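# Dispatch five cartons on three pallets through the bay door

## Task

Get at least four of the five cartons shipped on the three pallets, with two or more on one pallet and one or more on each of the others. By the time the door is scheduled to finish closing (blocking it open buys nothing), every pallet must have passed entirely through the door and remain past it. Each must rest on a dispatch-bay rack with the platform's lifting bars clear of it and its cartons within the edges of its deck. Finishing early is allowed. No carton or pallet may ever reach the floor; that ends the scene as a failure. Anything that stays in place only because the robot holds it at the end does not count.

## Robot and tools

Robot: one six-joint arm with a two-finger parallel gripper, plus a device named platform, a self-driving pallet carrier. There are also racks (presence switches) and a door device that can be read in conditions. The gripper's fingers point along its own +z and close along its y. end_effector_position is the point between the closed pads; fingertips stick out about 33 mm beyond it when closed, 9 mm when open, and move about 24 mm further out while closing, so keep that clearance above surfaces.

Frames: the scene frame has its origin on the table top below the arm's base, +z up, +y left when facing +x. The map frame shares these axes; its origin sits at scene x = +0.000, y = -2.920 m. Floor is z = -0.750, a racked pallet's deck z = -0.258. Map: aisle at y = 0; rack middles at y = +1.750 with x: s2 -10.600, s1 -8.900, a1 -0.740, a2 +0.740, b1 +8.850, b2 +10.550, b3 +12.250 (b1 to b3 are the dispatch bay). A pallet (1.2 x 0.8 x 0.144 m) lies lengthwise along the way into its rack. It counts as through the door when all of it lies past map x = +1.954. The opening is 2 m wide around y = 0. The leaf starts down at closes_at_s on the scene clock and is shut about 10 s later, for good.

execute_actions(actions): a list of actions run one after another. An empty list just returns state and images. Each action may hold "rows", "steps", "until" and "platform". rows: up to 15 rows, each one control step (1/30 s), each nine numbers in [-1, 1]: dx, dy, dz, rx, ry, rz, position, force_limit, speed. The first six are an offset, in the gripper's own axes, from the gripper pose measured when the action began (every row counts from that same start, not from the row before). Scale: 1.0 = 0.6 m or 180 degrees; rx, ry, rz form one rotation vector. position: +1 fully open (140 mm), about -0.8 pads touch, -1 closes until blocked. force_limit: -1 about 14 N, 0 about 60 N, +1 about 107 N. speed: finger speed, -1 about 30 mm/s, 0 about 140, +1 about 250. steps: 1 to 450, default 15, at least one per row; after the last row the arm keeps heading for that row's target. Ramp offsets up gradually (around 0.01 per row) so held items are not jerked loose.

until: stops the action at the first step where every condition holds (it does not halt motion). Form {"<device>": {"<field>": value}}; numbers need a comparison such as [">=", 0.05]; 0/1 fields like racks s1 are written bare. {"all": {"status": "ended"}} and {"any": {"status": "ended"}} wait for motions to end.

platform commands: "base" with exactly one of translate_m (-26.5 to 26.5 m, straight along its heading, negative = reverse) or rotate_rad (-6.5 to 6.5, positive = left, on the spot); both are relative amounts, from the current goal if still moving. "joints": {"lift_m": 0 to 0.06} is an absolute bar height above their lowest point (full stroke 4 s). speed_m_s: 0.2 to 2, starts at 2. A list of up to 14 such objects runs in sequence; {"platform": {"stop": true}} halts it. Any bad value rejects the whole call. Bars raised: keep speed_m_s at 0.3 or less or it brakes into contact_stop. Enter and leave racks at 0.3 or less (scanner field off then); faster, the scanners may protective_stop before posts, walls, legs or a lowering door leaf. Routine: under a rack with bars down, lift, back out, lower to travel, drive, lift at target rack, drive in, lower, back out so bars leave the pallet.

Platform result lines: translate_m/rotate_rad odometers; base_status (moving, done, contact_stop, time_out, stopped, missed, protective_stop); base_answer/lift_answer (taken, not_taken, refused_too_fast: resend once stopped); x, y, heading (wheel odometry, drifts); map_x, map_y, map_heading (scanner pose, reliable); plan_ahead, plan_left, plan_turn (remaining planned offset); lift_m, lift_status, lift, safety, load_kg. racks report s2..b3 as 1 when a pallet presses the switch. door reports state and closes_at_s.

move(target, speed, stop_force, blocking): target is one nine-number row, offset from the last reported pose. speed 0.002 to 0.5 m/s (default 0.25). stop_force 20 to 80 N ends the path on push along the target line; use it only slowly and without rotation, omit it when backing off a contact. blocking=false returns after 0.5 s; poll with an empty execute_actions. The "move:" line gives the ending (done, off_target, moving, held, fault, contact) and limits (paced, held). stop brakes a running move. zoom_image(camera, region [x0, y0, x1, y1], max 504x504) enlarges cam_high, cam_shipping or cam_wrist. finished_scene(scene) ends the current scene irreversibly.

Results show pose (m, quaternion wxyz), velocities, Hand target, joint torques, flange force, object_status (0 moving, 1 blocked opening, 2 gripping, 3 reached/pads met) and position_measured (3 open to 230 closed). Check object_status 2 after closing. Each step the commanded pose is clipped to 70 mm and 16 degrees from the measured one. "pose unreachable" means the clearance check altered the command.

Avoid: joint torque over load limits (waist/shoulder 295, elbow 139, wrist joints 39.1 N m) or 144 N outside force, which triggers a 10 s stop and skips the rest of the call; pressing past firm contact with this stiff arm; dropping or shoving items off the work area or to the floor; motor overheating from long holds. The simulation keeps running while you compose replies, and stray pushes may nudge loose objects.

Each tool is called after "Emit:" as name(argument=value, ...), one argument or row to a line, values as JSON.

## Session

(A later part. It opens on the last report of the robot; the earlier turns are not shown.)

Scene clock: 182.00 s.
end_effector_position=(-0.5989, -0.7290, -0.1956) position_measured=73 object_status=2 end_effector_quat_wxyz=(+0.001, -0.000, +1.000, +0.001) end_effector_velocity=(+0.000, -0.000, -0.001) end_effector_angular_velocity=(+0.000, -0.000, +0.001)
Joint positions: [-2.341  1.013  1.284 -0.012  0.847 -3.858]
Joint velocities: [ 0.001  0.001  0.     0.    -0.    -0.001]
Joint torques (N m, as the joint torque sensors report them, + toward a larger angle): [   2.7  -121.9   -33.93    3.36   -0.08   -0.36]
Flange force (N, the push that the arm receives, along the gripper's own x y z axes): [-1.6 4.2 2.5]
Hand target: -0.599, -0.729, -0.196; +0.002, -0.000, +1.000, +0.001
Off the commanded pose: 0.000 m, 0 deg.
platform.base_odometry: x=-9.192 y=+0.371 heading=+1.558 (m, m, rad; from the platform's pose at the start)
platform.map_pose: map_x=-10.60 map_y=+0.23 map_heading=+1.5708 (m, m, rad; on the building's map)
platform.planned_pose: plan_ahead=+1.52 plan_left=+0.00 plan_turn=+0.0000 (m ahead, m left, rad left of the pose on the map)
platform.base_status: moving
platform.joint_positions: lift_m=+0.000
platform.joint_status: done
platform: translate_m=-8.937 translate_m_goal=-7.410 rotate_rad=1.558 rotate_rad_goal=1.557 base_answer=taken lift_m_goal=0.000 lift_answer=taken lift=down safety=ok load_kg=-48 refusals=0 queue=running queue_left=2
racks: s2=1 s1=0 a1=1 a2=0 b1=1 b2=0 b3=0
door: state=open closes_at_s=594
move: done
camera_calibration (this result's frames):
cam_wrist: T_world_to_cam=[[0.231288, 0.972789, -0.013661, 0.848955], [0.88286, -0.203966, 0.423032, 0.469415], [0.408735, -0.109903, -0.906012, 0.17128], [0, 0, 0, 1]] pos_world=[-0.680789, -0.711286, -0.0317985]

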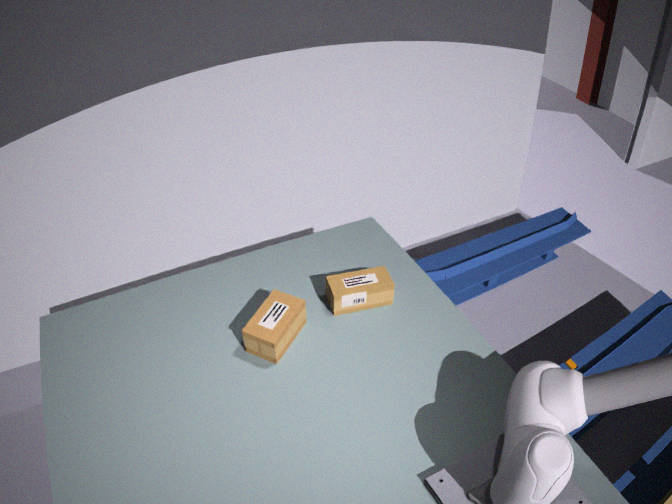

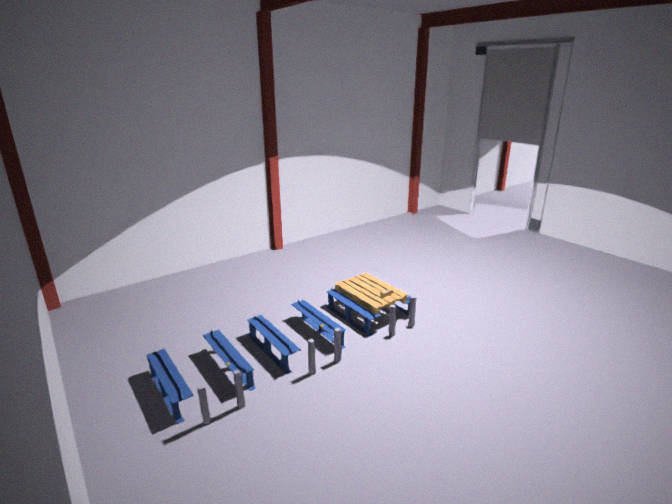

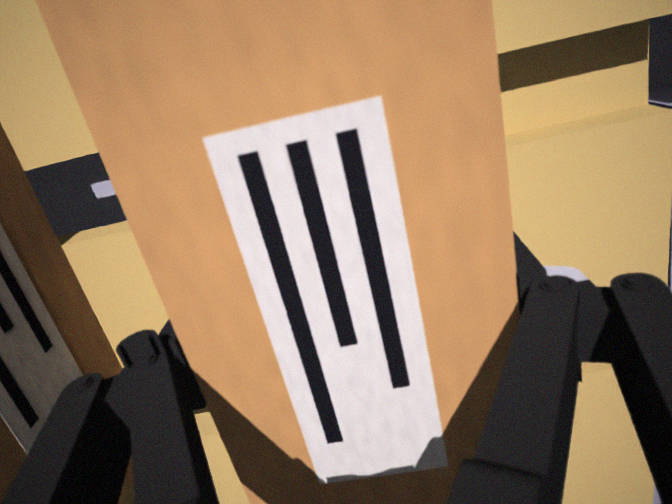

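Emit:
move(
  target=[0,0,0.04,0,0,0,-1,0.3,-0.3],
  speed=0.012,
  stop_force=20,
)

Emit:
execute_actions(
  actions=[
    {"rows":[[0,0,-0.002,0,0,0,0.85,0,0.3]],"steps":12},
    {"rows":[[0,0,-0.005,0,0,0,0.85,0,0],[0,0,-0.015,0,0,0,0.85,0,0],[0,0,-0.03,0,0,0,0.85,0,0],[0,0,-0.05,0,0,0,0.85,0,0],[0,0,-0.075,0,0,0,0.85,0,0],[0,0,-0.1,0,0,0,0.85,0,0],[0,0,-0.125,0,0,0,0.85,0,0],[0,0,-0.15,0,0,0,0.85,0,0],[0,0,-0.175,0,0,0,0.85,0,0],[0,0,-0.2,0,0,0,0.85,0,0],[0,0,-0.22,0,0,0,0.85,0,0],[0,0,-0.235,0,0,0,0.85,0,0],[0,0,-0.245,0,0,0,0.85,0,0],[0,0,-0.25,0,0,0,0.85,0,0]],"steps":24},
  ],
)

Emit:
move(
  target=[-0.3,0,-0.35,0,0,0,0.85,0,0],
  speed=0.4,
)

Scene clock: 187.50 s.
end_effector_position=(-0.5989, -0.7291, -0.2086) position_measured=73 object_status=2 end_effector_quat_wxyz=(+0.001, -0.000, +1.000, +0.000) end_effector_velocity=(-0.000, +0.002, +0.001) end_effector_angular_velocity=(+0.001, -0.002, -0.004)
Joint positions: [-2.341  1.028  1.282 -0.012  0.834 -3.858]
Joint velocities: [-0.002 -0.001  0.001  0.001  0.003  0.001]
Joint torques (N m, as the joint torque sensors report them, + toward a larger angle): [  2.13 -96.27 -22.78   3.27   0.29   0.04]
Flange force (N, the push that the arm receives, along the gripper's own x y z axes): [-3.2 6.2 -25.2]
Hand target: -0.599, -0.729, -0.208; +0.001, -0.000, +1.000, +0.001
Off the commanded pose: 0.011 m, 0 deg.
platform.base_odometry: x=-9.173 y=+1.908 heading=+1.560 (m, m, rad; from the platform's pose at the start)
platform.map_pose: map_x=-10.60 map_y=+1.75 map_heading=+1.5708 (m, m, rad; on the building's map)
platform.planned_pose: plan_ahead=+0.00 plan_left=+0.00 plan_turn=+0.0000 (m ahead, m left, rad left of the pose on the map)
platform.base_status: moving
platform.joint_positions: lift_m=+0.000
platform.joint_status: done
platform: translate_m=-7.409 translate_m_goal=-7.410 rotate_rad=1.560 rotate_rad_goal=1.560 base_answer=taken lift_m_goal=0.000 lift_answer=taken lift=down safety=ok load_kg=-48 refusals=0 queue=running queue_left=2
racks: s2=1 s1=0 a1=1 a2=0 b1=1 b2=0 b3=0
door: state=open closes_at_s=594
move: contact
camera_calibration (this result's frames):
cam_wrist: T_world_to_cam=[[0.231235, 0.972799, -0.0138633, 0.84881], [0.882915, -0.203841, 0.422977, 0.475067], [0.408646, -0.110047, -0.906034, 0.159281], [0, 0, 0, 1]] pos_world=[-0.680808, -0.711355, -0.0448606]

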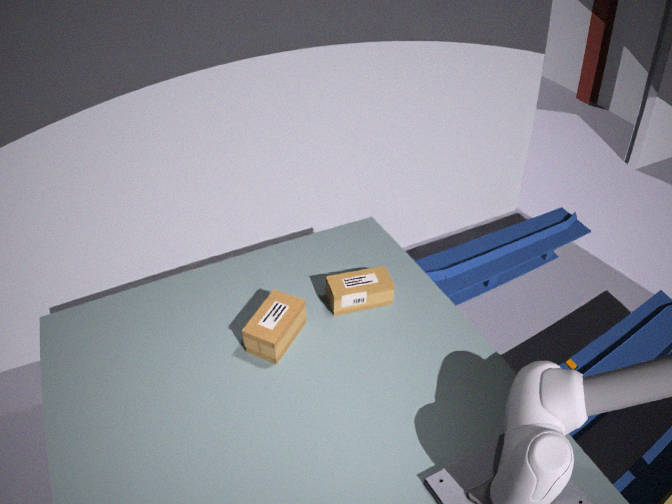

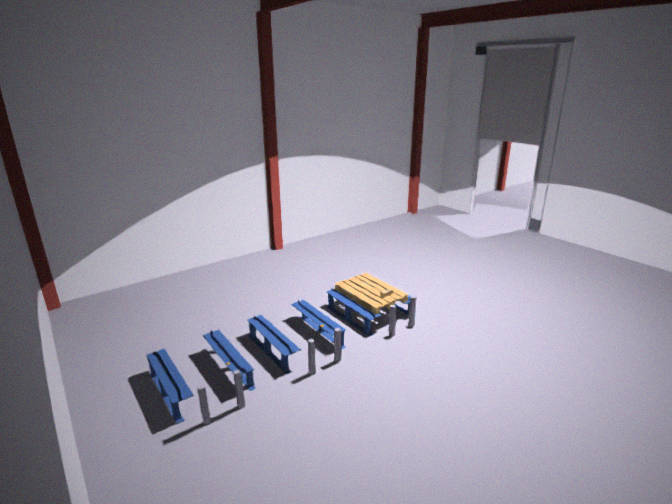

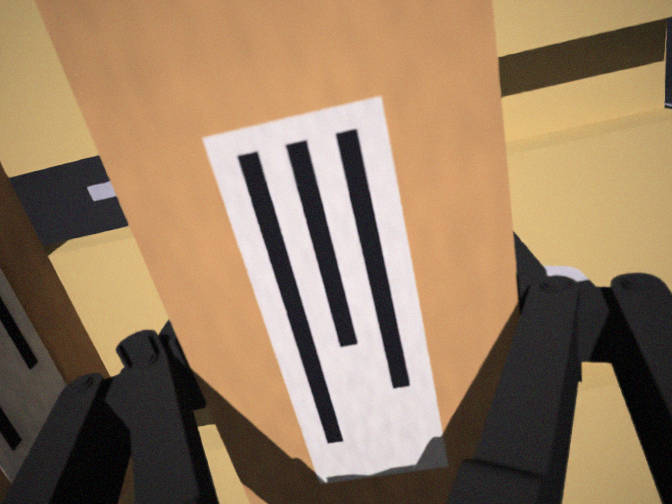

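Scene clock: 188.70 s.
end_effector_position=(-0.5993, -0.7292, -0.0575) position_measured=22 object_status=3 end_effector_quat_wxyz=(+0.001, -0.000, +1.000, +0.000) end_effector_velocity=(+0.000, -0.000, +0.000) end_effector_angular_velocity=(+0.001, +0.001, +0.002)
Joint positions: [-2.339  0.873  1.272 -0.011  1.    -3.859]
Joint velocities: [ 0.001  0.    -0.001 -0.001  0.001 -0.001]
Joint torques (N m, as the joint torque sensors report them, + toward a larger angle): [   3.07 -113.97  -35.49    3.57    0.2    -0.26]
Flange force (N, the push that the arm receives, along the gripper's own x y z axes): [0.0 2.7 0.8]
Flange force at the end of the 1st action (N, along the gripper's axes at the end of the call): [-1.1 2.9 -1.6]
Hand target: -0.599, -0.729, -0.058; +0.001, -0.000, +1.000, +0.000
Off the commanded pose: 0.000 m, 0 deg.
platform.base_odometry: x=-9.173 y=+1.908 heading=+1.560 (m, m, rad; from the platform's pose at the start)
platform.map_pose: map_x=-10.60 map_y=+1.75 map_heading=+1.5708 (m, m, rad; on the building's map)
platform.planned_pose: plan_ahead=+0.00 plan_left=+0.00 plan_turn=+0.0000 (m ahead, m left, rad left of the pose on the map)
platform.base_status: done
platform.joint_positions: lift_m=+0.015
platform.joint_status: moving
platform: translate_m=-7.410 translate_m_goal=-7.410 rotate_rad=1.560 rotate_rad_goal=1.560 base_answer=taken lift_m_goal=0.060 lift_answer=taken lift=between safety=ok load_kg=3 refusals=0 queue=running queue_left=1
racks: s2=1 s1=0 a1=1 a2=0 b1=1 b2=0 b3=0
door: state=open closes_at_s=594
camera_calibration (this result's frames):
cam_wrist: T_world_to_cam=[[0.231243, 0.972797, -0.0139035, 0.851132], [0.882884, -0.203823, 0.423052, 0.41142], [0.408709, -0.110103, -0.905999, 0.296331], [0, 0, 0, 1]] pos_world=[-0.681167, -0.711495, 0.106257]

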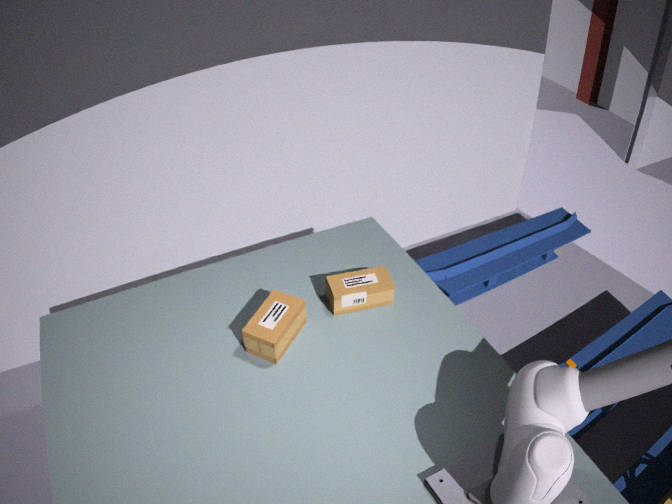

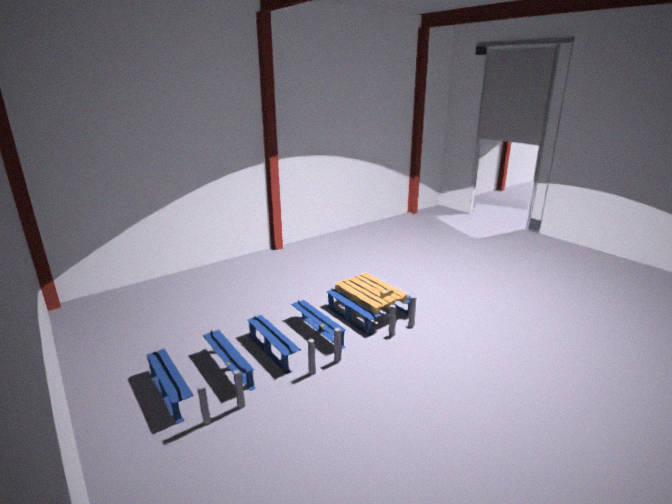

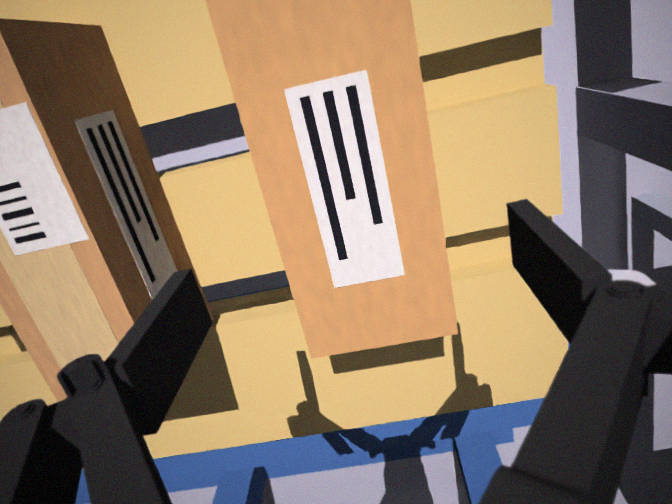

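Scene clock: 189.83 s.
end_effector_position=(-0.4199, -0.7291, +0.1528) position_measured=22 object_status=3 end_effector_quat_wxyz=(+0.002, -0.000, +1.000, +0.000) end_effector_velocity=(+0.000, -0.001, -0.000) end_effector_angular_velocity=(+0.001, +0.001, +0.001)
Joint positions: [-2.176  0.56   1.418 -0.009  1.168 -3.698]
Joint velocities: [ 0.001  0.001 -0.001 -0.001  0.     0.   ]
Joint torques (N m, as the joint torque sensors report them, + toward a larger angle): [  2.69 -93.76 -39.77   4.1    0.05  -0.28]
Flange force (N, the push that the arm receives, along the gripper's own x y z axes): [-0.1 3.5 1.0]
Hand target: -0.420, -0.729, +0.153; +0.002, -0.000, +1.000, +0.000
Off the commanded pose: 0.000 m, 0 deg.
platform.base_odometry: x=-9.173 y=+1.908 heading=+1.560 (m, m, rad; from the platform's pose at the start)
platform.map_pose: map_x=-10.60 map_y=+1.75 map_heading=+1.5708 (m, m, rad; on the building's map)
platform.planned_pose: plan_ahead=+0.00 plan_left=+0.00 plan_turn=+0.0000 (m ahead, m left, rad left of the pose on the map)
platform.base_status: done
platform.joint_positions: lift_m=+0.034
platform.joint_status: moving
platform: translate_m=-7.410 translate_m_goal=-7.410 rotate_rad=1.560 rotate_rad_goal=1.560 base_answer=taken lift_m_goal=0.060 lift_answer=taken lift=between safety=ok load_kg=3 refusals=0 queue=running queue_left=1
racks: s2=1 s1=0 a1=1 a2=0 b1=1 b2=0 b3=0
door: state=open closes_at_s=594
move: done
camera_calibration (this result's frames):
cam_wrist: T_world_to_cam=[[0.231319, 0.97278, -0.0138397, 0.812526], [0.882769, -0.203893, 0.423258, 0.163947], [0.408915, -0.110125, -0.905904, 0.413589], [0, 0, 0, 1]] pos_world=[-0.501803, -0.711435, 0.316525]

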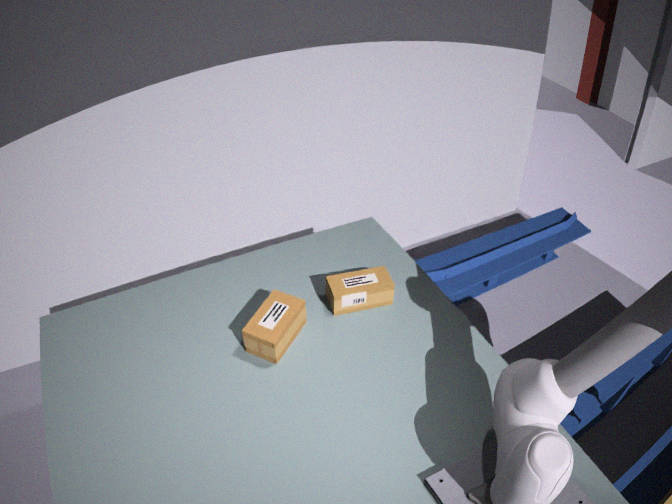

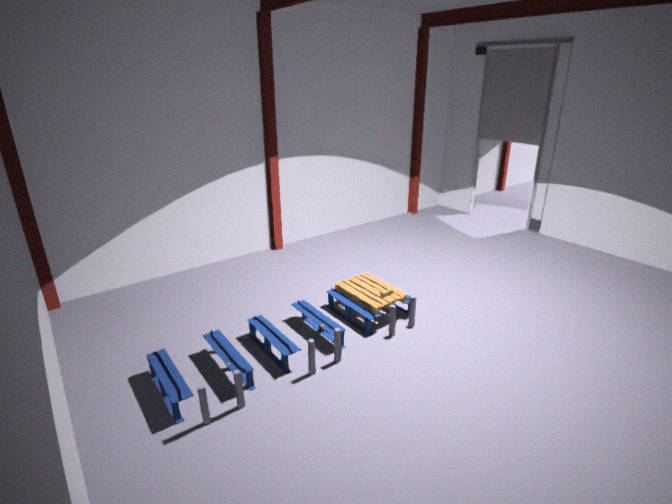

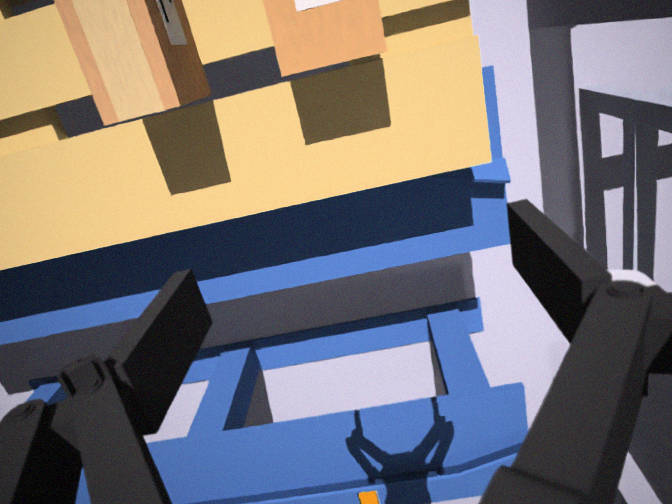

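Emit:
move(
  target=[-0.95,0.215,-0.08,0,0,0,1,0,0],
  speed=0.45,
)

Emit:
execute_actions(
  actions=[
    {"steps":120,"until":{"platform":{"queue":"done"}}},
    {"platform":[{"speed_m_s":2,"joints":{"lift_m":0},"base":{"rotate_rad":-1.5708}},{"base":{"translate_m":11.34}},{"joints":{"lift_m":0.06},"base":{"rotate_rad":1.5708}},{"speed_m_s":0.3,"base":{"translate_m":1.75}}],"steps":1},
  ],
)

Emit:
move(
  target=[-0.75,0.75,0,0,0,0,1,0,0],
  speed=0.45,
)

Emit:
move(
  target=[-0.367,0.742,0,0,0,0.286,1,0,0],
  speed=0.45,
)

Scene clock: 200.10 s.
end_effector_position=(+0.1494, -0.5998, +0.2026) position_measured=3 object_status=3 end_effector_quat_wxyz=(+0.002, -0.000, +1.000, +0.000) end_effector_velocity=(+0.000, +0.000, -0.001) end_effector_angular_velocity=(+0.003, +0.001, +0.001)
Joint positions: [-1.426  0.204  1.845 -0.002  1.102 -2.95 ]
Joint velocities: [ 0.001  0.002 -0.    -0.001  0.001  0.   ]
Joint torques (N m, as the joint torque sensors report them, + toward a larger angle): [ -0.48 -57.85 -38.21   3.91   0.09  -0.37]
Flange force (N, the push that the arm receives, along the gripper's own x y z axes): [-1.0 0.8 2.2]
Hand target: +0.149, -0.600, +0.202; +0.002, -0.000, +1.000, +0.000
Off the commanded pose: 0.000 m, 0 deg.
platform.base_odometry: x=-9.192 y=+0.158 heading=+1.558 (m, m, rad; from the platform's pose at the start)
platform.map_pose: map_x=-10.60 map_y=+0.00 map_heading=+1.5708 (m, m, rad; on the building's map)
platform.planned_pose: plan_ahead=+0.00 plan_left=+0.00 plan_turn=+0.0000 (m ahead, m left, rad left of the pose on the map)
platform.base_status: done
platform.joint_positions: lift_m=+0.060
platform.joint_status: done
platform: translate_m=-9.160 translate_m_goal=-9.160 rotate_rad=1.558 rotate_rad_goal=1.558 base_answer=taken lift_m_goal=0.060 lift_answer=taken lift=up safety=ok load_kg=19 refusals=0 queue=done queue_left=0
racks: s2=0 s1=0 a1=1 a2=0 b1=1 b2=0 b3=0
door: state=open closes_at_s=594
move: done
camera_calibration (this result's frames):
cam_wrist: T_world_to_cam=[[0.231415, 0.972758, -0.0137593, 0.555692], [0.882574, -0.203969, 0.423626, -0.333393], [0.409279, -0.110177, -0.905733, 0.240025], [0, 0, 0, 1]] pos_world=[0.0674111, -0.58211, 0.366278]

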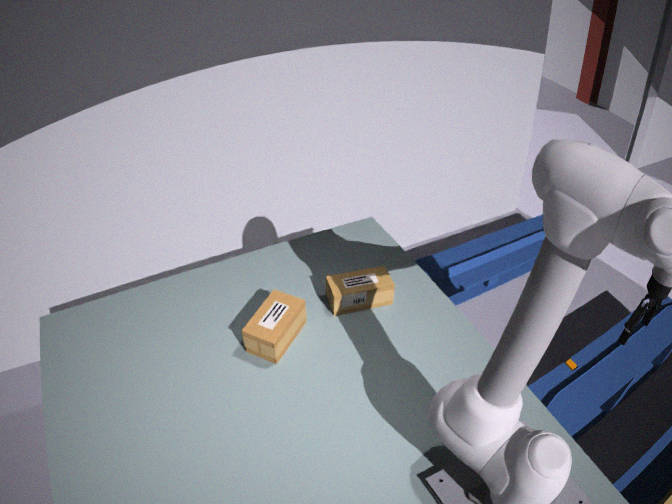

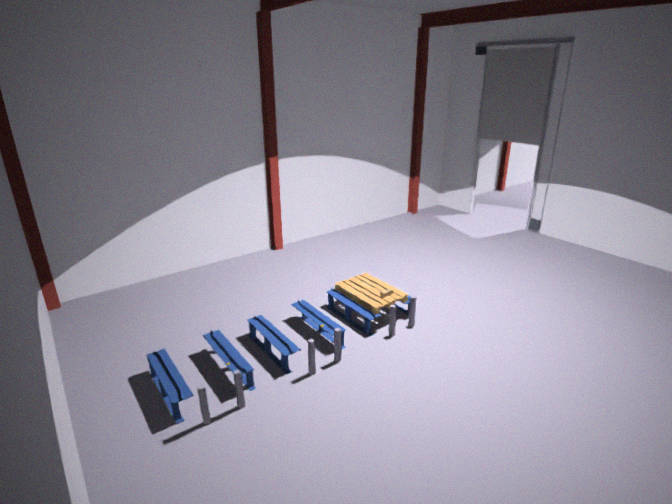

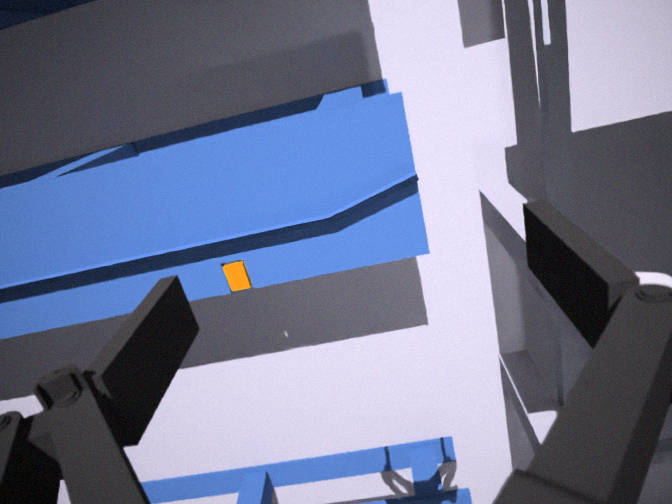

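Scene clock: 200.17 s.
end_effector_position=(+0.1494, -0.5998, +0.2025) position_measured=3 object_status=3 end_effector_quat_wxyz=(+0.002, -0.000, +1.000, +0.000) end_effector_velocity=(+0.000, +0.000, -0.001) end_effector_angular_velocity=(+0.001, -0.000, +0.000)
Joint positions: [-1.426  0.204  1.845 -0.003  1.102 -2.95 ]
Joint velocities: [ 0.     0.001 -0.     0.    -0.    -0.   ]
Joint torques (N m, as the joint torque sensors report them, + toward a larger angle): [  2.17 -57.01 -37.88   3.78  -0.08  -0.34]
Flange force (N, the push that the arm receives, along the gripper's own x y z axes): [3.3 0.7 0.8]
Flange force at the end of the 1st action (N, along the gripper's axes at the end of the call): [1.6 2.2 0.0]
Hand target: +0.149, -0.600, +0.202; +0.002, -0.000, +1.000, +0.000
Off the commanded pose: 0.000 m, 0 deg.
platform.base_odometry: x=-9.192 y=+0.158 heading=+1.558 (m, m, rad; from the platform's pose at the start)
platform.map_pose: map_x=-10.60 map_y=+0.00 map_heading=+1.5708 (m, m, rad; on the building's map)
platform.planned_pose: plan_ahead=+0.00 plan_left=+0.00 plan_turn=-1.5708 (m ahead, m left, rad left of the pose on the map)
platform.base_status: moving
platform.joint_positions: lift_m=+0.060
platform.joint_status: moving
platform: translate_m=-9.160 translate_m_goal=-9.160 rotate_rad=1.558 rotate_rad_goal=-0.012 base_answer=taken lift_m_goal=0.000 lift_answer=taken lift=up safety=ok load_kg=-11 refusals=0 queue=running queue_left=3
racks: s2=0 s1=0 a1=1 a2=0 b1=1 b2=0 b3=0
door: state=open closes_at_s=594
camera_calibration (this result's frames):
cam_wrist: T_world_to_cam=[[0.231388, 0.972765, -0.0137308, 0.555688], [0.882587, -0.203958, 0.423605, -0.333393], [0.409267, -0.110136, -0.905743, 0.240025], [0, 0, 0, 1]] pos_world=[0.0674345, -0.582116, 0.366258]

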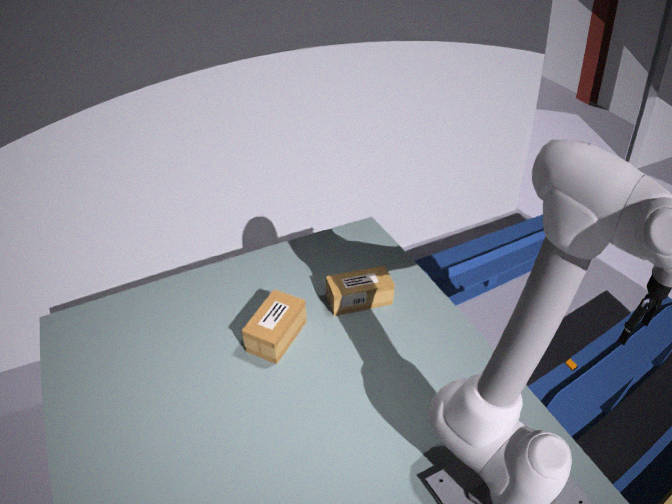

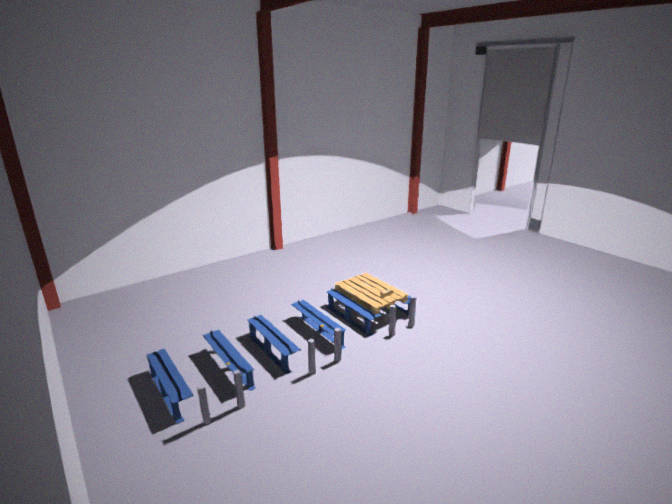

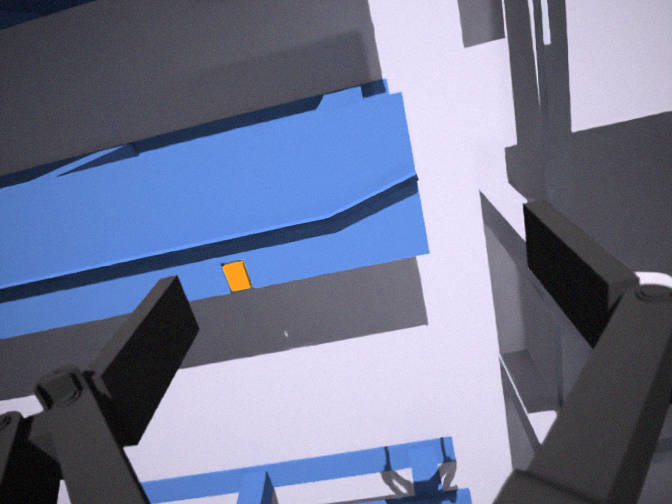

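Scene clock: 202.07 s.
end_effector_position=(+0.5987, -0.1503, +0.2046) position_measured=3 object_status=3 end_effector_quat_wxyz=(+0.002, -0.000, +1.000, +0.001) end_effector_velocity=(+0.000, -0.000, -0.000) end_effector_angular_velocity=(-0.000, +0.000, -0.001)
Joint positions: [-0.354  0.199  1.847  0.008  1.102 -1.882]
Joint velocities: [-0.     0.001 -0.    -0.    -0.     0.001]
Joint torques (N m, as the joint torque sensors report them, + toward a larger angle): [  1.34 -54.93 -37.89   3.96   0.07  -0.35]
Flange force (N, the push that the arm receives, along the gripper's own x y z axes): [4.7 -1.9 -0.5]
Hand target: +0.599, -0.150, +0.205; +0.002, -0.000, +1.000, +0.001
Off the commanded pose: 0.001 m, 0 deg.
platform.base_odometry: x=-9.191 y=+0.158 heading=+0.724 (m, m, rad; from the platform's pose at the start)
platform.map_pose: map_x=-10.60 map_y=+0.00 map_heading=+0.7243 (m, m, rad; on the building's map)
platform.planned_pose: plan_ahead=+0.00 plan_left=+0.00 plan_turn=-0.7243 (m ahead, m left, rad left of the pose on the map)
platform.base_status: moving
platform.joint_positions: lift_m=+0.031
platform.joint_status: moving
platform: translate_m=-9.160 translate_m_goal=-9.160 rotate_rad=0.707 rotate_rad_goal=-0.012 base_answer=taken lift_m_goal=0.000 lift_answer=taken lift=between safety=ok load_kg=-14 refusals=0 queue=running queue_left=3
racks: s2=0 s1=0 a1=1 a2=0 b1=1 b2=0 b3=0
door: state=open closes_at_s=594
move: done; limits=paced
camera_calibration (this result's frames):
cam_wrist: T_world_to_cam=[[0.231448, 0.972758, -0.0131877, 0.0142954], [0.882481, -0.204224, 0.423698, -0.639066], [0.409462, -0.109702, -0.905708, 0.107469], [0, 0, 0, 1]] pos_world=[0.51665, -0.132629, 0.368295]

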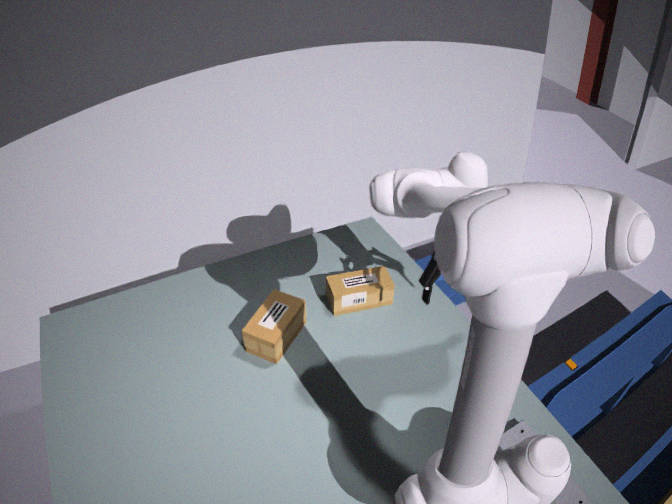

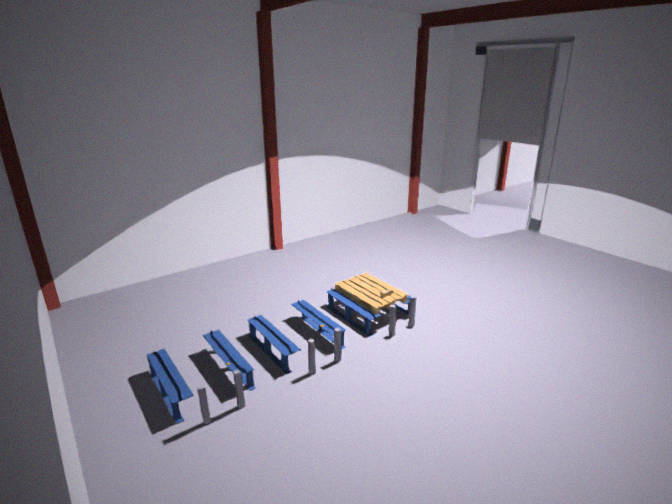

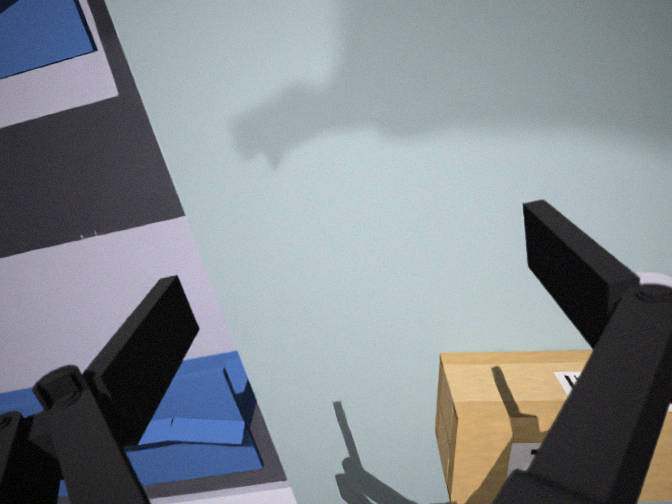

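Scene clock: 203.67 s.
end_effector_position=(+0.8189, +0.2945, +0.2062) position_measured=3 object_status=3 end_effector_quat_wxyz=(+0.001, +0.434, +0.901, +0.002) end_effector_velocity=(+0.000, +0.001, +0.000) end_effector_angular_velocity=(-0.000, -0.001, +0.003)
Joint positions: [ 0.253  0.574  1.297  0.01   1.272 -0.376]
Joint velocities: [ 0.002  0.    -0.001 -0.001 -0.    -0.001]
Joint torques (N m, as the joint torque sensors report them, + toward a larger angle): [  0.47 -94.84 -40.17   4.2    0.03  -0.24]
Flange force (N, the push that the arm receives, along the gripper's own x y z axes): [-0.3 -2.8 -0.3]
Hand target: +0.819, +0.295, +0.206; +0.001, +0.434, +0.901, +0.002
Off the commanded pose: 0.001 m, 0 deg.
platform.base_odometry: x=-9.191 y=+0.158 heading=-0.006 (m, m, rad; from the platform's pose at the start)
platform.map_pose: map_x=-10.60 map_y=+0.00 map_heading=+0.0044 (m, m, rad; on the building's map)
platform.planned_pose: plan_ahead=+0.00 plan_left=+0.00 plan_turn=-0.0044 (m ahead, m left, rad left of the pose on the map)
platform.base_status: moving
platform.joint_positions: lift_m=+0.005
platform.joint_status: moving
platform: translate_m=-9.160 translate_m_goal=-9.160 rotate_rad=-0.009 rotate_rad_goal=-0.012 base_answer=taken lift_m_goal=0.000 lift_answer=taken lift=between safety=ok load_kg=-33 refusals=0 queue=running queue_left=3
racks: s2=0 s1=0 a1=1 a2=0 b1=1 b2=0 b3=0
door: state=open closes_at_s=594
move: done
camera_calibration (this result's frames):
cam_wrist: T_world_to_cam=[[0.905213, 0.424807, -0.0113576, -0.860058], [0.389731, -0.819221, 0.420698, -0.158048], [0.169411, -0.385247, -0.90713, 0.345594], [0, 0, 0, 1]] pos_world=[0.781584, 0.369022, 0.370221]

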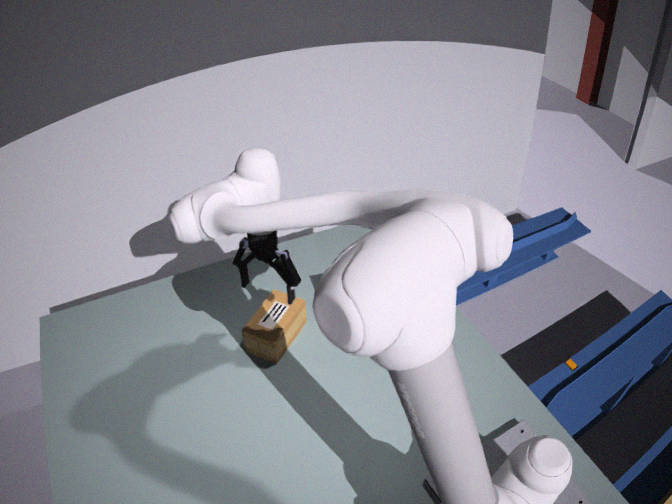

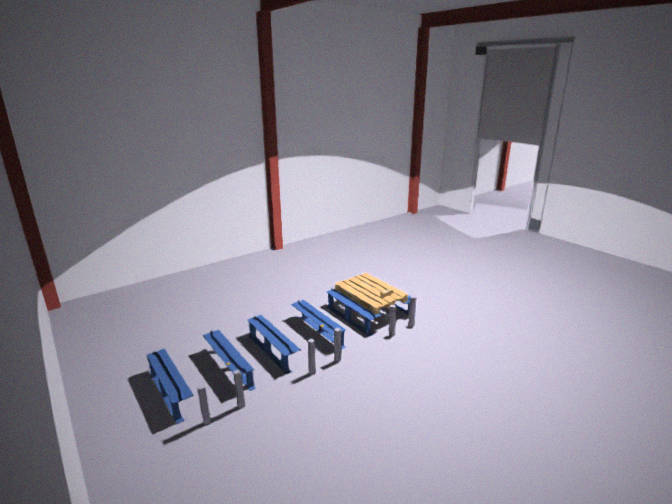

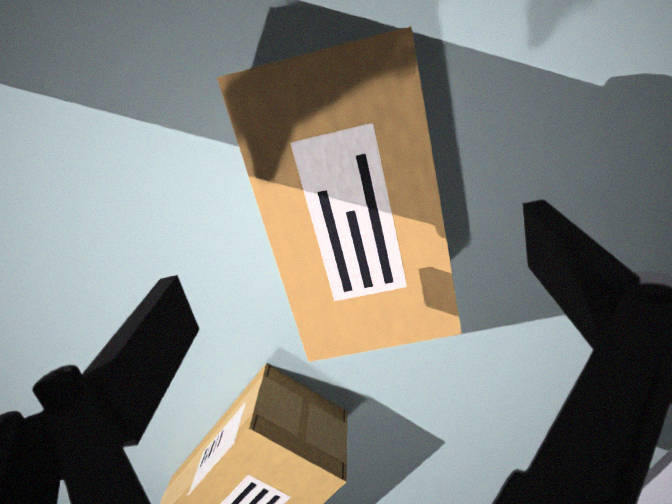

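Emit:
execute_actions(
  actions=[
    {"rows":[[-0.004,0,0.005,0,0,0,1,0,0],[-0.009,0,0.015,0,0,0,1,0,0],[-0.015,0,0.03,0,0,0,1,0,0],[-0.022,0,0.048,0,0,0,1,0,0],[-0.029,0,0.068,0,0,0,1,0,0],[-0.034,0,0.09,0,0,0,1,0,0],[-0.037,0,0.113,0,0,0,1,0,0],[-0.037,0,0.136,0,0,0,1,0,0],[-0.037,0,0.16,0,0,0,1,0,0],[-0.037,0,0.183,0,0,0,1,0,0],[-0.037,0,0.204,0,0,0,1,0,0],[-0.037,0,0.222,0,0,0,1,0,0],[-0.037,0,0.237,0,0,0,1,0,0],[-0.037,0,0.247,0,0,0,1,0,0],[-0.037,0,0.252,0,0,0,1,0,0]],"steps":30},
    {"rows":[[0,0,0,0,0,0,-1,0.3,-0.3]],"steps":26},
  ],
)

Scene clock: 209.63 s.
end_effector_position=(+0.8333, +0.2774, +0.0552) position_measured=66 object_status=2 end_effector_quat_wxyz=(+0.001, +0.434, +0.901, +0.002) end_effector_velocity=(-0.000, +0.001, +0.000) end_effector_angular_velocity=(+0.001, +0.001, -0.001)
Joint positions: [ 0.232  0.684  1.403  0.011  1.055 -0.4  ]
Joint velocities: [ 0.    -0.     0.     0.001  0.001  0.001]
Joint torques (N m, as the joint torque sensors report them, + toward a larger angle): [ -0.17 -89.72 -31.83   3.91  -0.5   -0.36]
Flange force (N, the push that the arm receives, along the gripper's own x y z axes): [0.8 -4.2 -12.6]
Flange force at the end of the 1st action (N, along the gripper's axes at the end of the call): [-0.4 -0.8 0.9]
Hand target: +0.833, +0.277, +0.055; +0.001, +0.434, +0.901, +0.002
Off the commanded pose: 0.000 m, 0 deg.
platform.base_odometry: x=-3.698 y=+0.100 heading=-0.024 (m, m, rad; from the platform's pose at the start)
platform.map_pose: map_x=-5.05 map_y=+0.00 map_heading=+0.0000 (m, m, rad; on the building's map)
platform.planned_pose: plan_ahead=+5.79 plan_left=+0.00 plan_turn=+0.0000 (m ahead, m left, rad left of the pose on the map)
platform.base_status: moving
platform.joint_positions: lift_m=+0.000
platform.joint_status: done
platform: translate_m=-3.599 translate_m_goal=2.180 rotate_rad=-0.026 rotate_rad_goal=-0.027 base_answer=taken lift_m_goal=0.000 lift_answer=taken lift=down safety=ok load_kg=-48 refusals=0 queue=running queue_left=2
racks: s2=0 s1=0 a1=1 a2=0 b1=1 b2=0 b3=0
door: state=open closes_at_s=594
camera_calibration (this result's frames):
cam_wrist: T_world_to_cam=[[0.905245, 0.424741, -0.0112217, -0.867547], [0.389621, -0.819279, 0.420686, -0.11404], [0.169489, -0.385197, -0.907137, 0.199507], [0, 0, 0, 1]] pos_world=[0.795961, 0.351902, 0.21922]

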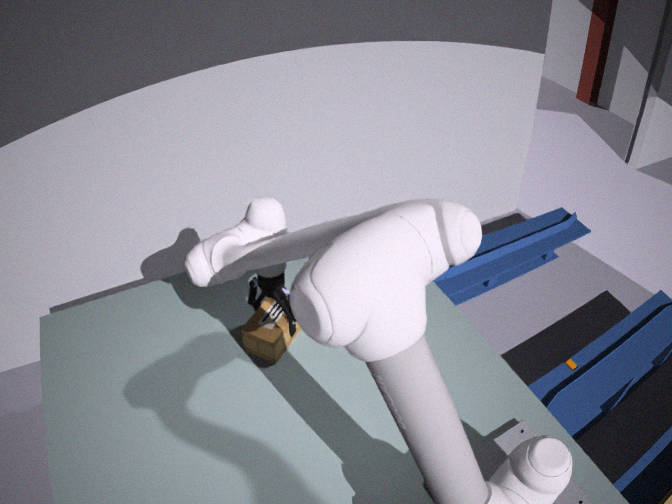

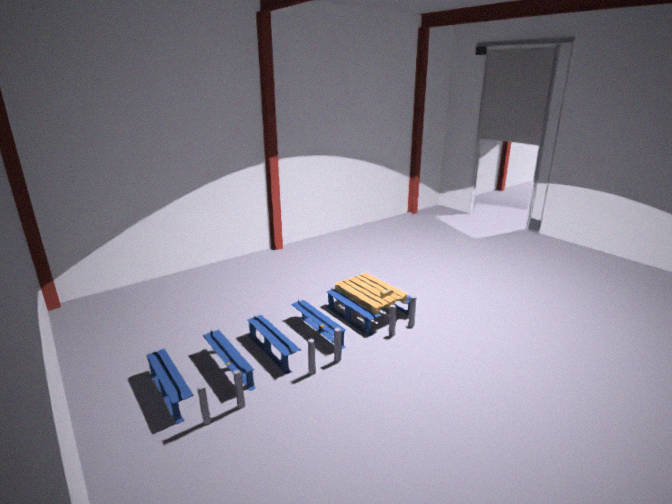

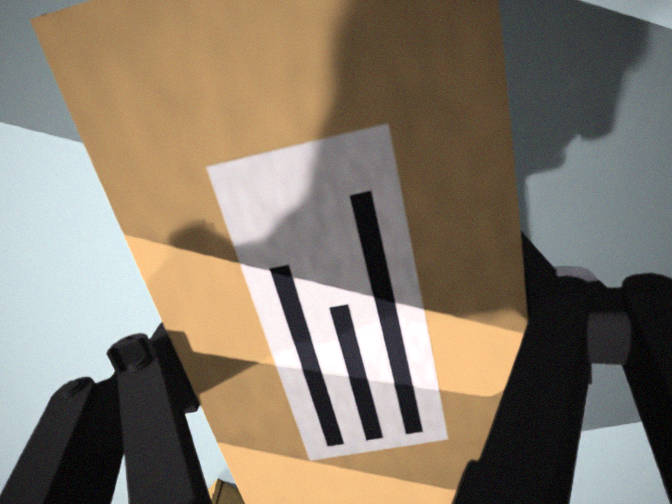

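Emit:
move(
  target=[0,0,-0.25,0,0,0,-1,0.3,-0.3],
  speed=0.3,
)

Emit:
move(
  target=[-0.589,-0.752,0,0,0,-0.286,-1,0.3,-0.3],
  speed=0.3,
)

Scene clock: 216.13 s.
end_effector_position=(+0.8328, +0.2771, +0.2053) position_measured=66 object_status=2 end_effector_quat_wxyz=(+0.001, +0.434, +0.901, +0.002) end_effector_velocity=(-0.000, +0.001, +0.000) end_effector_angular_velocity=(-0.000, -0.001, +0.001)
Joint positions: [ 0.23   0.586  1.279  0.01   1.277 -0.4  ]
Joint velocities: [ 0.002  0.    -0.001 -0.    -0.     0.   ]
Joint torques (N m, as the joint torque sensors report them, + toward a larger angle): [  0.55 -98.59 -42.48   4.19  -0.03  -0.39]
Flange force (N, the push that the arm receives, along the gripper's own x y z axes): [-0.1 -4.1 3.6]
Hand target: +0.833, +0.277, +0.205; +0.001, +0.434, +0.901, +0.002
Off the commanded pose: 0.000 m, 0 deg.
platform.base_odometry: x=+2.147 y=+0.000 heading=+0.252 (m, m, rad; from the platform's pose at the start)
platform.map_pose: map_x=+0.74 map_y=-0.01 map_heading=+0.2793 (m, m, rad; on the building's map)
platform.planned_pose: plan_ahead=+0.00 plan_left=+0.01 plan_turn=+1.2915 (m ahead, m left, rad left of the pose on the map)
platform.base_status: moving
platform.joint_positions: lift_m=+0.010
platform.joint_status: moving
platform: translate_m=2.181 translate_m_goal=2.180 rotate_rad=0.269 rotate_rad_goal=1.556 base_answer=taken lift_m_goal=0.060 lift_answer=taken lift=between safety=ok load_kg=3 refusals=0 queue=running queue_left=1
racks: s2=0 s1=0 a1=1 a2=0 b1=1 b2=0 b3=0
door: state=open closes_at_s=594
move: done
camera_calibration (this result's frames):
cam_wrist: T_world_to_cam=[[0.90522, 0.4248, -0.0110725, -0.865282], [0.389601, -0.819245, 0.420771, -0.177179], [0.169672, -0.385204, -0.907099, 0.335473], [0, 0, 0, 1]] pos_world=[0.795379, 0.351644, 0.369278]

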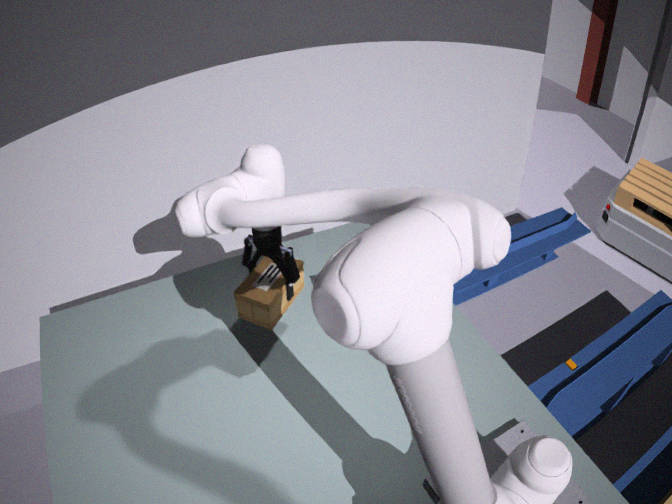

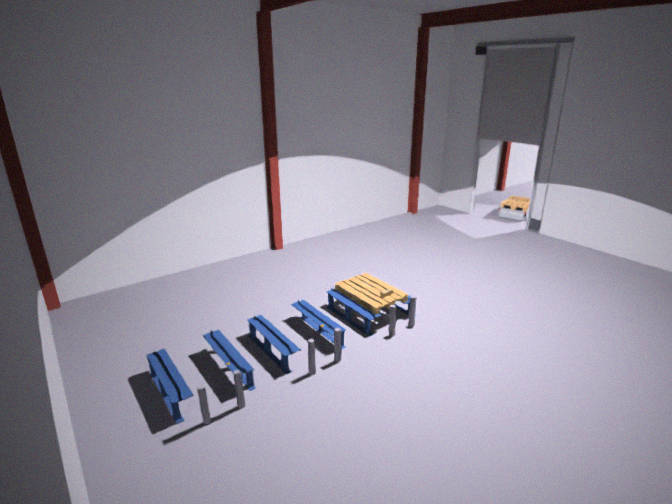

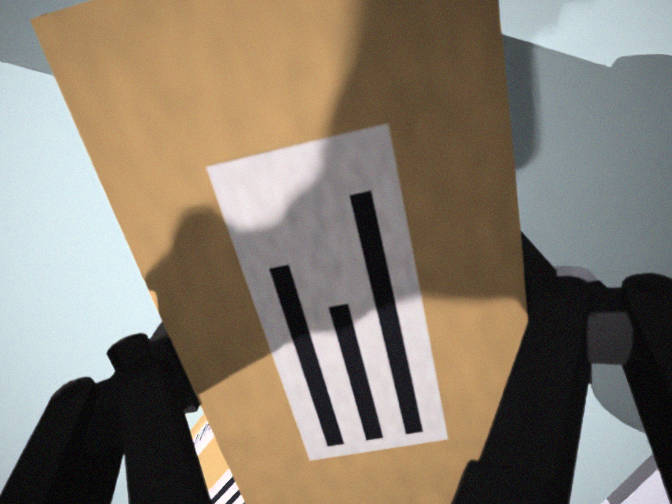

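Scene clock: 218.43 s.
end_effector_position=(+0.6999, -0.2799, +0.2039) position_measured=66 object_status=2 end_effector_quat_wxyz=(+0.002, -0.000, +1.000, +0.001) end_effector_velocity=(-0.000, -0.001, -0.002) end_effector_angular_velocity=(+0.001, +0.002, +0.001)
Joint positions: [-0.476  0.403  1.573  0.007  1.172 -2.004]
Joint velocities: [-0.001  0.003 -0.     0.     0.    -0.002]
Joint torques (N m, as the joint torque sensors report them, + toward a larger angle): [  1.51 -79.73 -40.61   4.09  -0.03  -0.29]
Flange force (N, the push that the arm receives, along the gripper's own x y z axes): [2.7 -1.8 3.7]
Hand target: +0.700, -0.280, +0.204; +0.002, -0.000, +1.000, +0.001
Off the commanded pose: 0.001 m, 0 deg.
platform.base_odometry: x=+2.147 y=+0.000 heading=+1.402 (m, m, rad; from the platform's pose at the start)
platform.map_pose: map_x=+0.74 map_y=-0.01 map_heading=+1.4312 (m, m, rad; on the building's map)
platform.planned_pose: plan_ahead=+0.01 plan_left=+0.00 plan_turn=+0.1396 (m ahead, m left, rad left of the pose on the map)
platform.base_status: moving
platform.joint_positions: lift_m=+0.048
platform.joint_status: moving
platform: translate_m=2.180 translate_m_goal=2.180 rotate_rad=1.419 rotate_rad_goal=1.556 base_answer=taken lift_m_goal=0.060 lift_answer=taken lift=between safety=ok load_kg=22 refusals=0 queue=running queue_left=1
racks: s2=0 s1=0 a1=1 a2=0 b1=1 b2=0 b3=0
door: state=open closes_at_s=594
move: done
camera_calibration (this result's frames):
cam_wrist: T_world_to_cam=[[0.231407, 0.972768, -0.0131492, 0.11696], [0.882342, -0.204164, 0.424015, -0.754541], [0.409784, -0.109722, -0.905559, 0.0509597], [0, 0, 0, 1]] pos_world=[0.617816, -0.262234, 0.367622]

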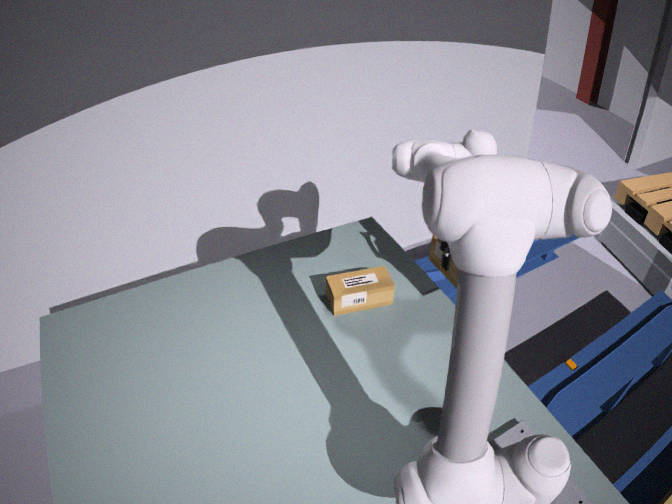

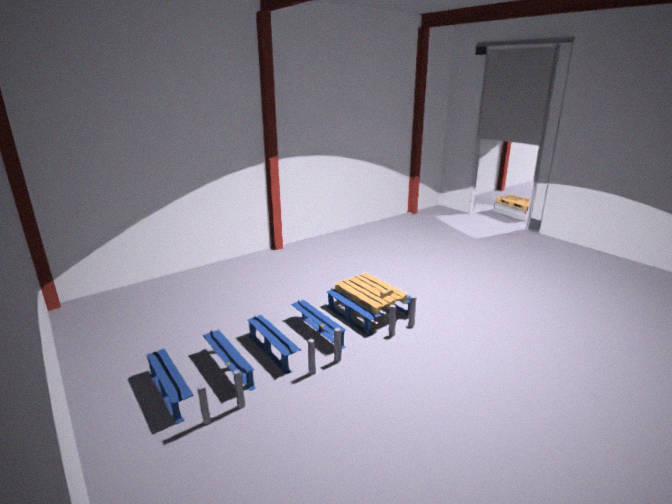

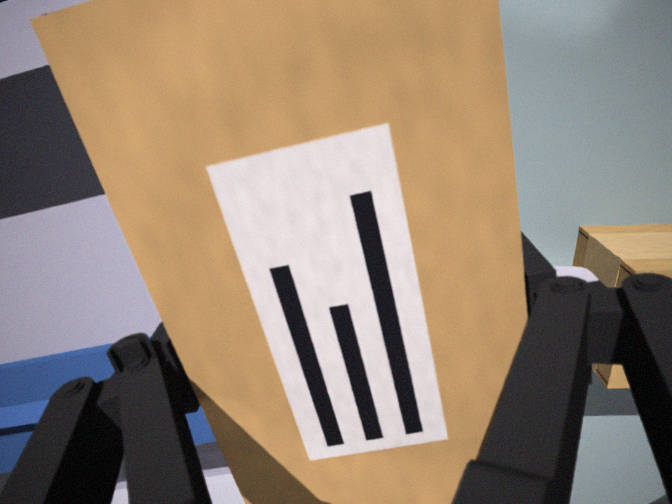

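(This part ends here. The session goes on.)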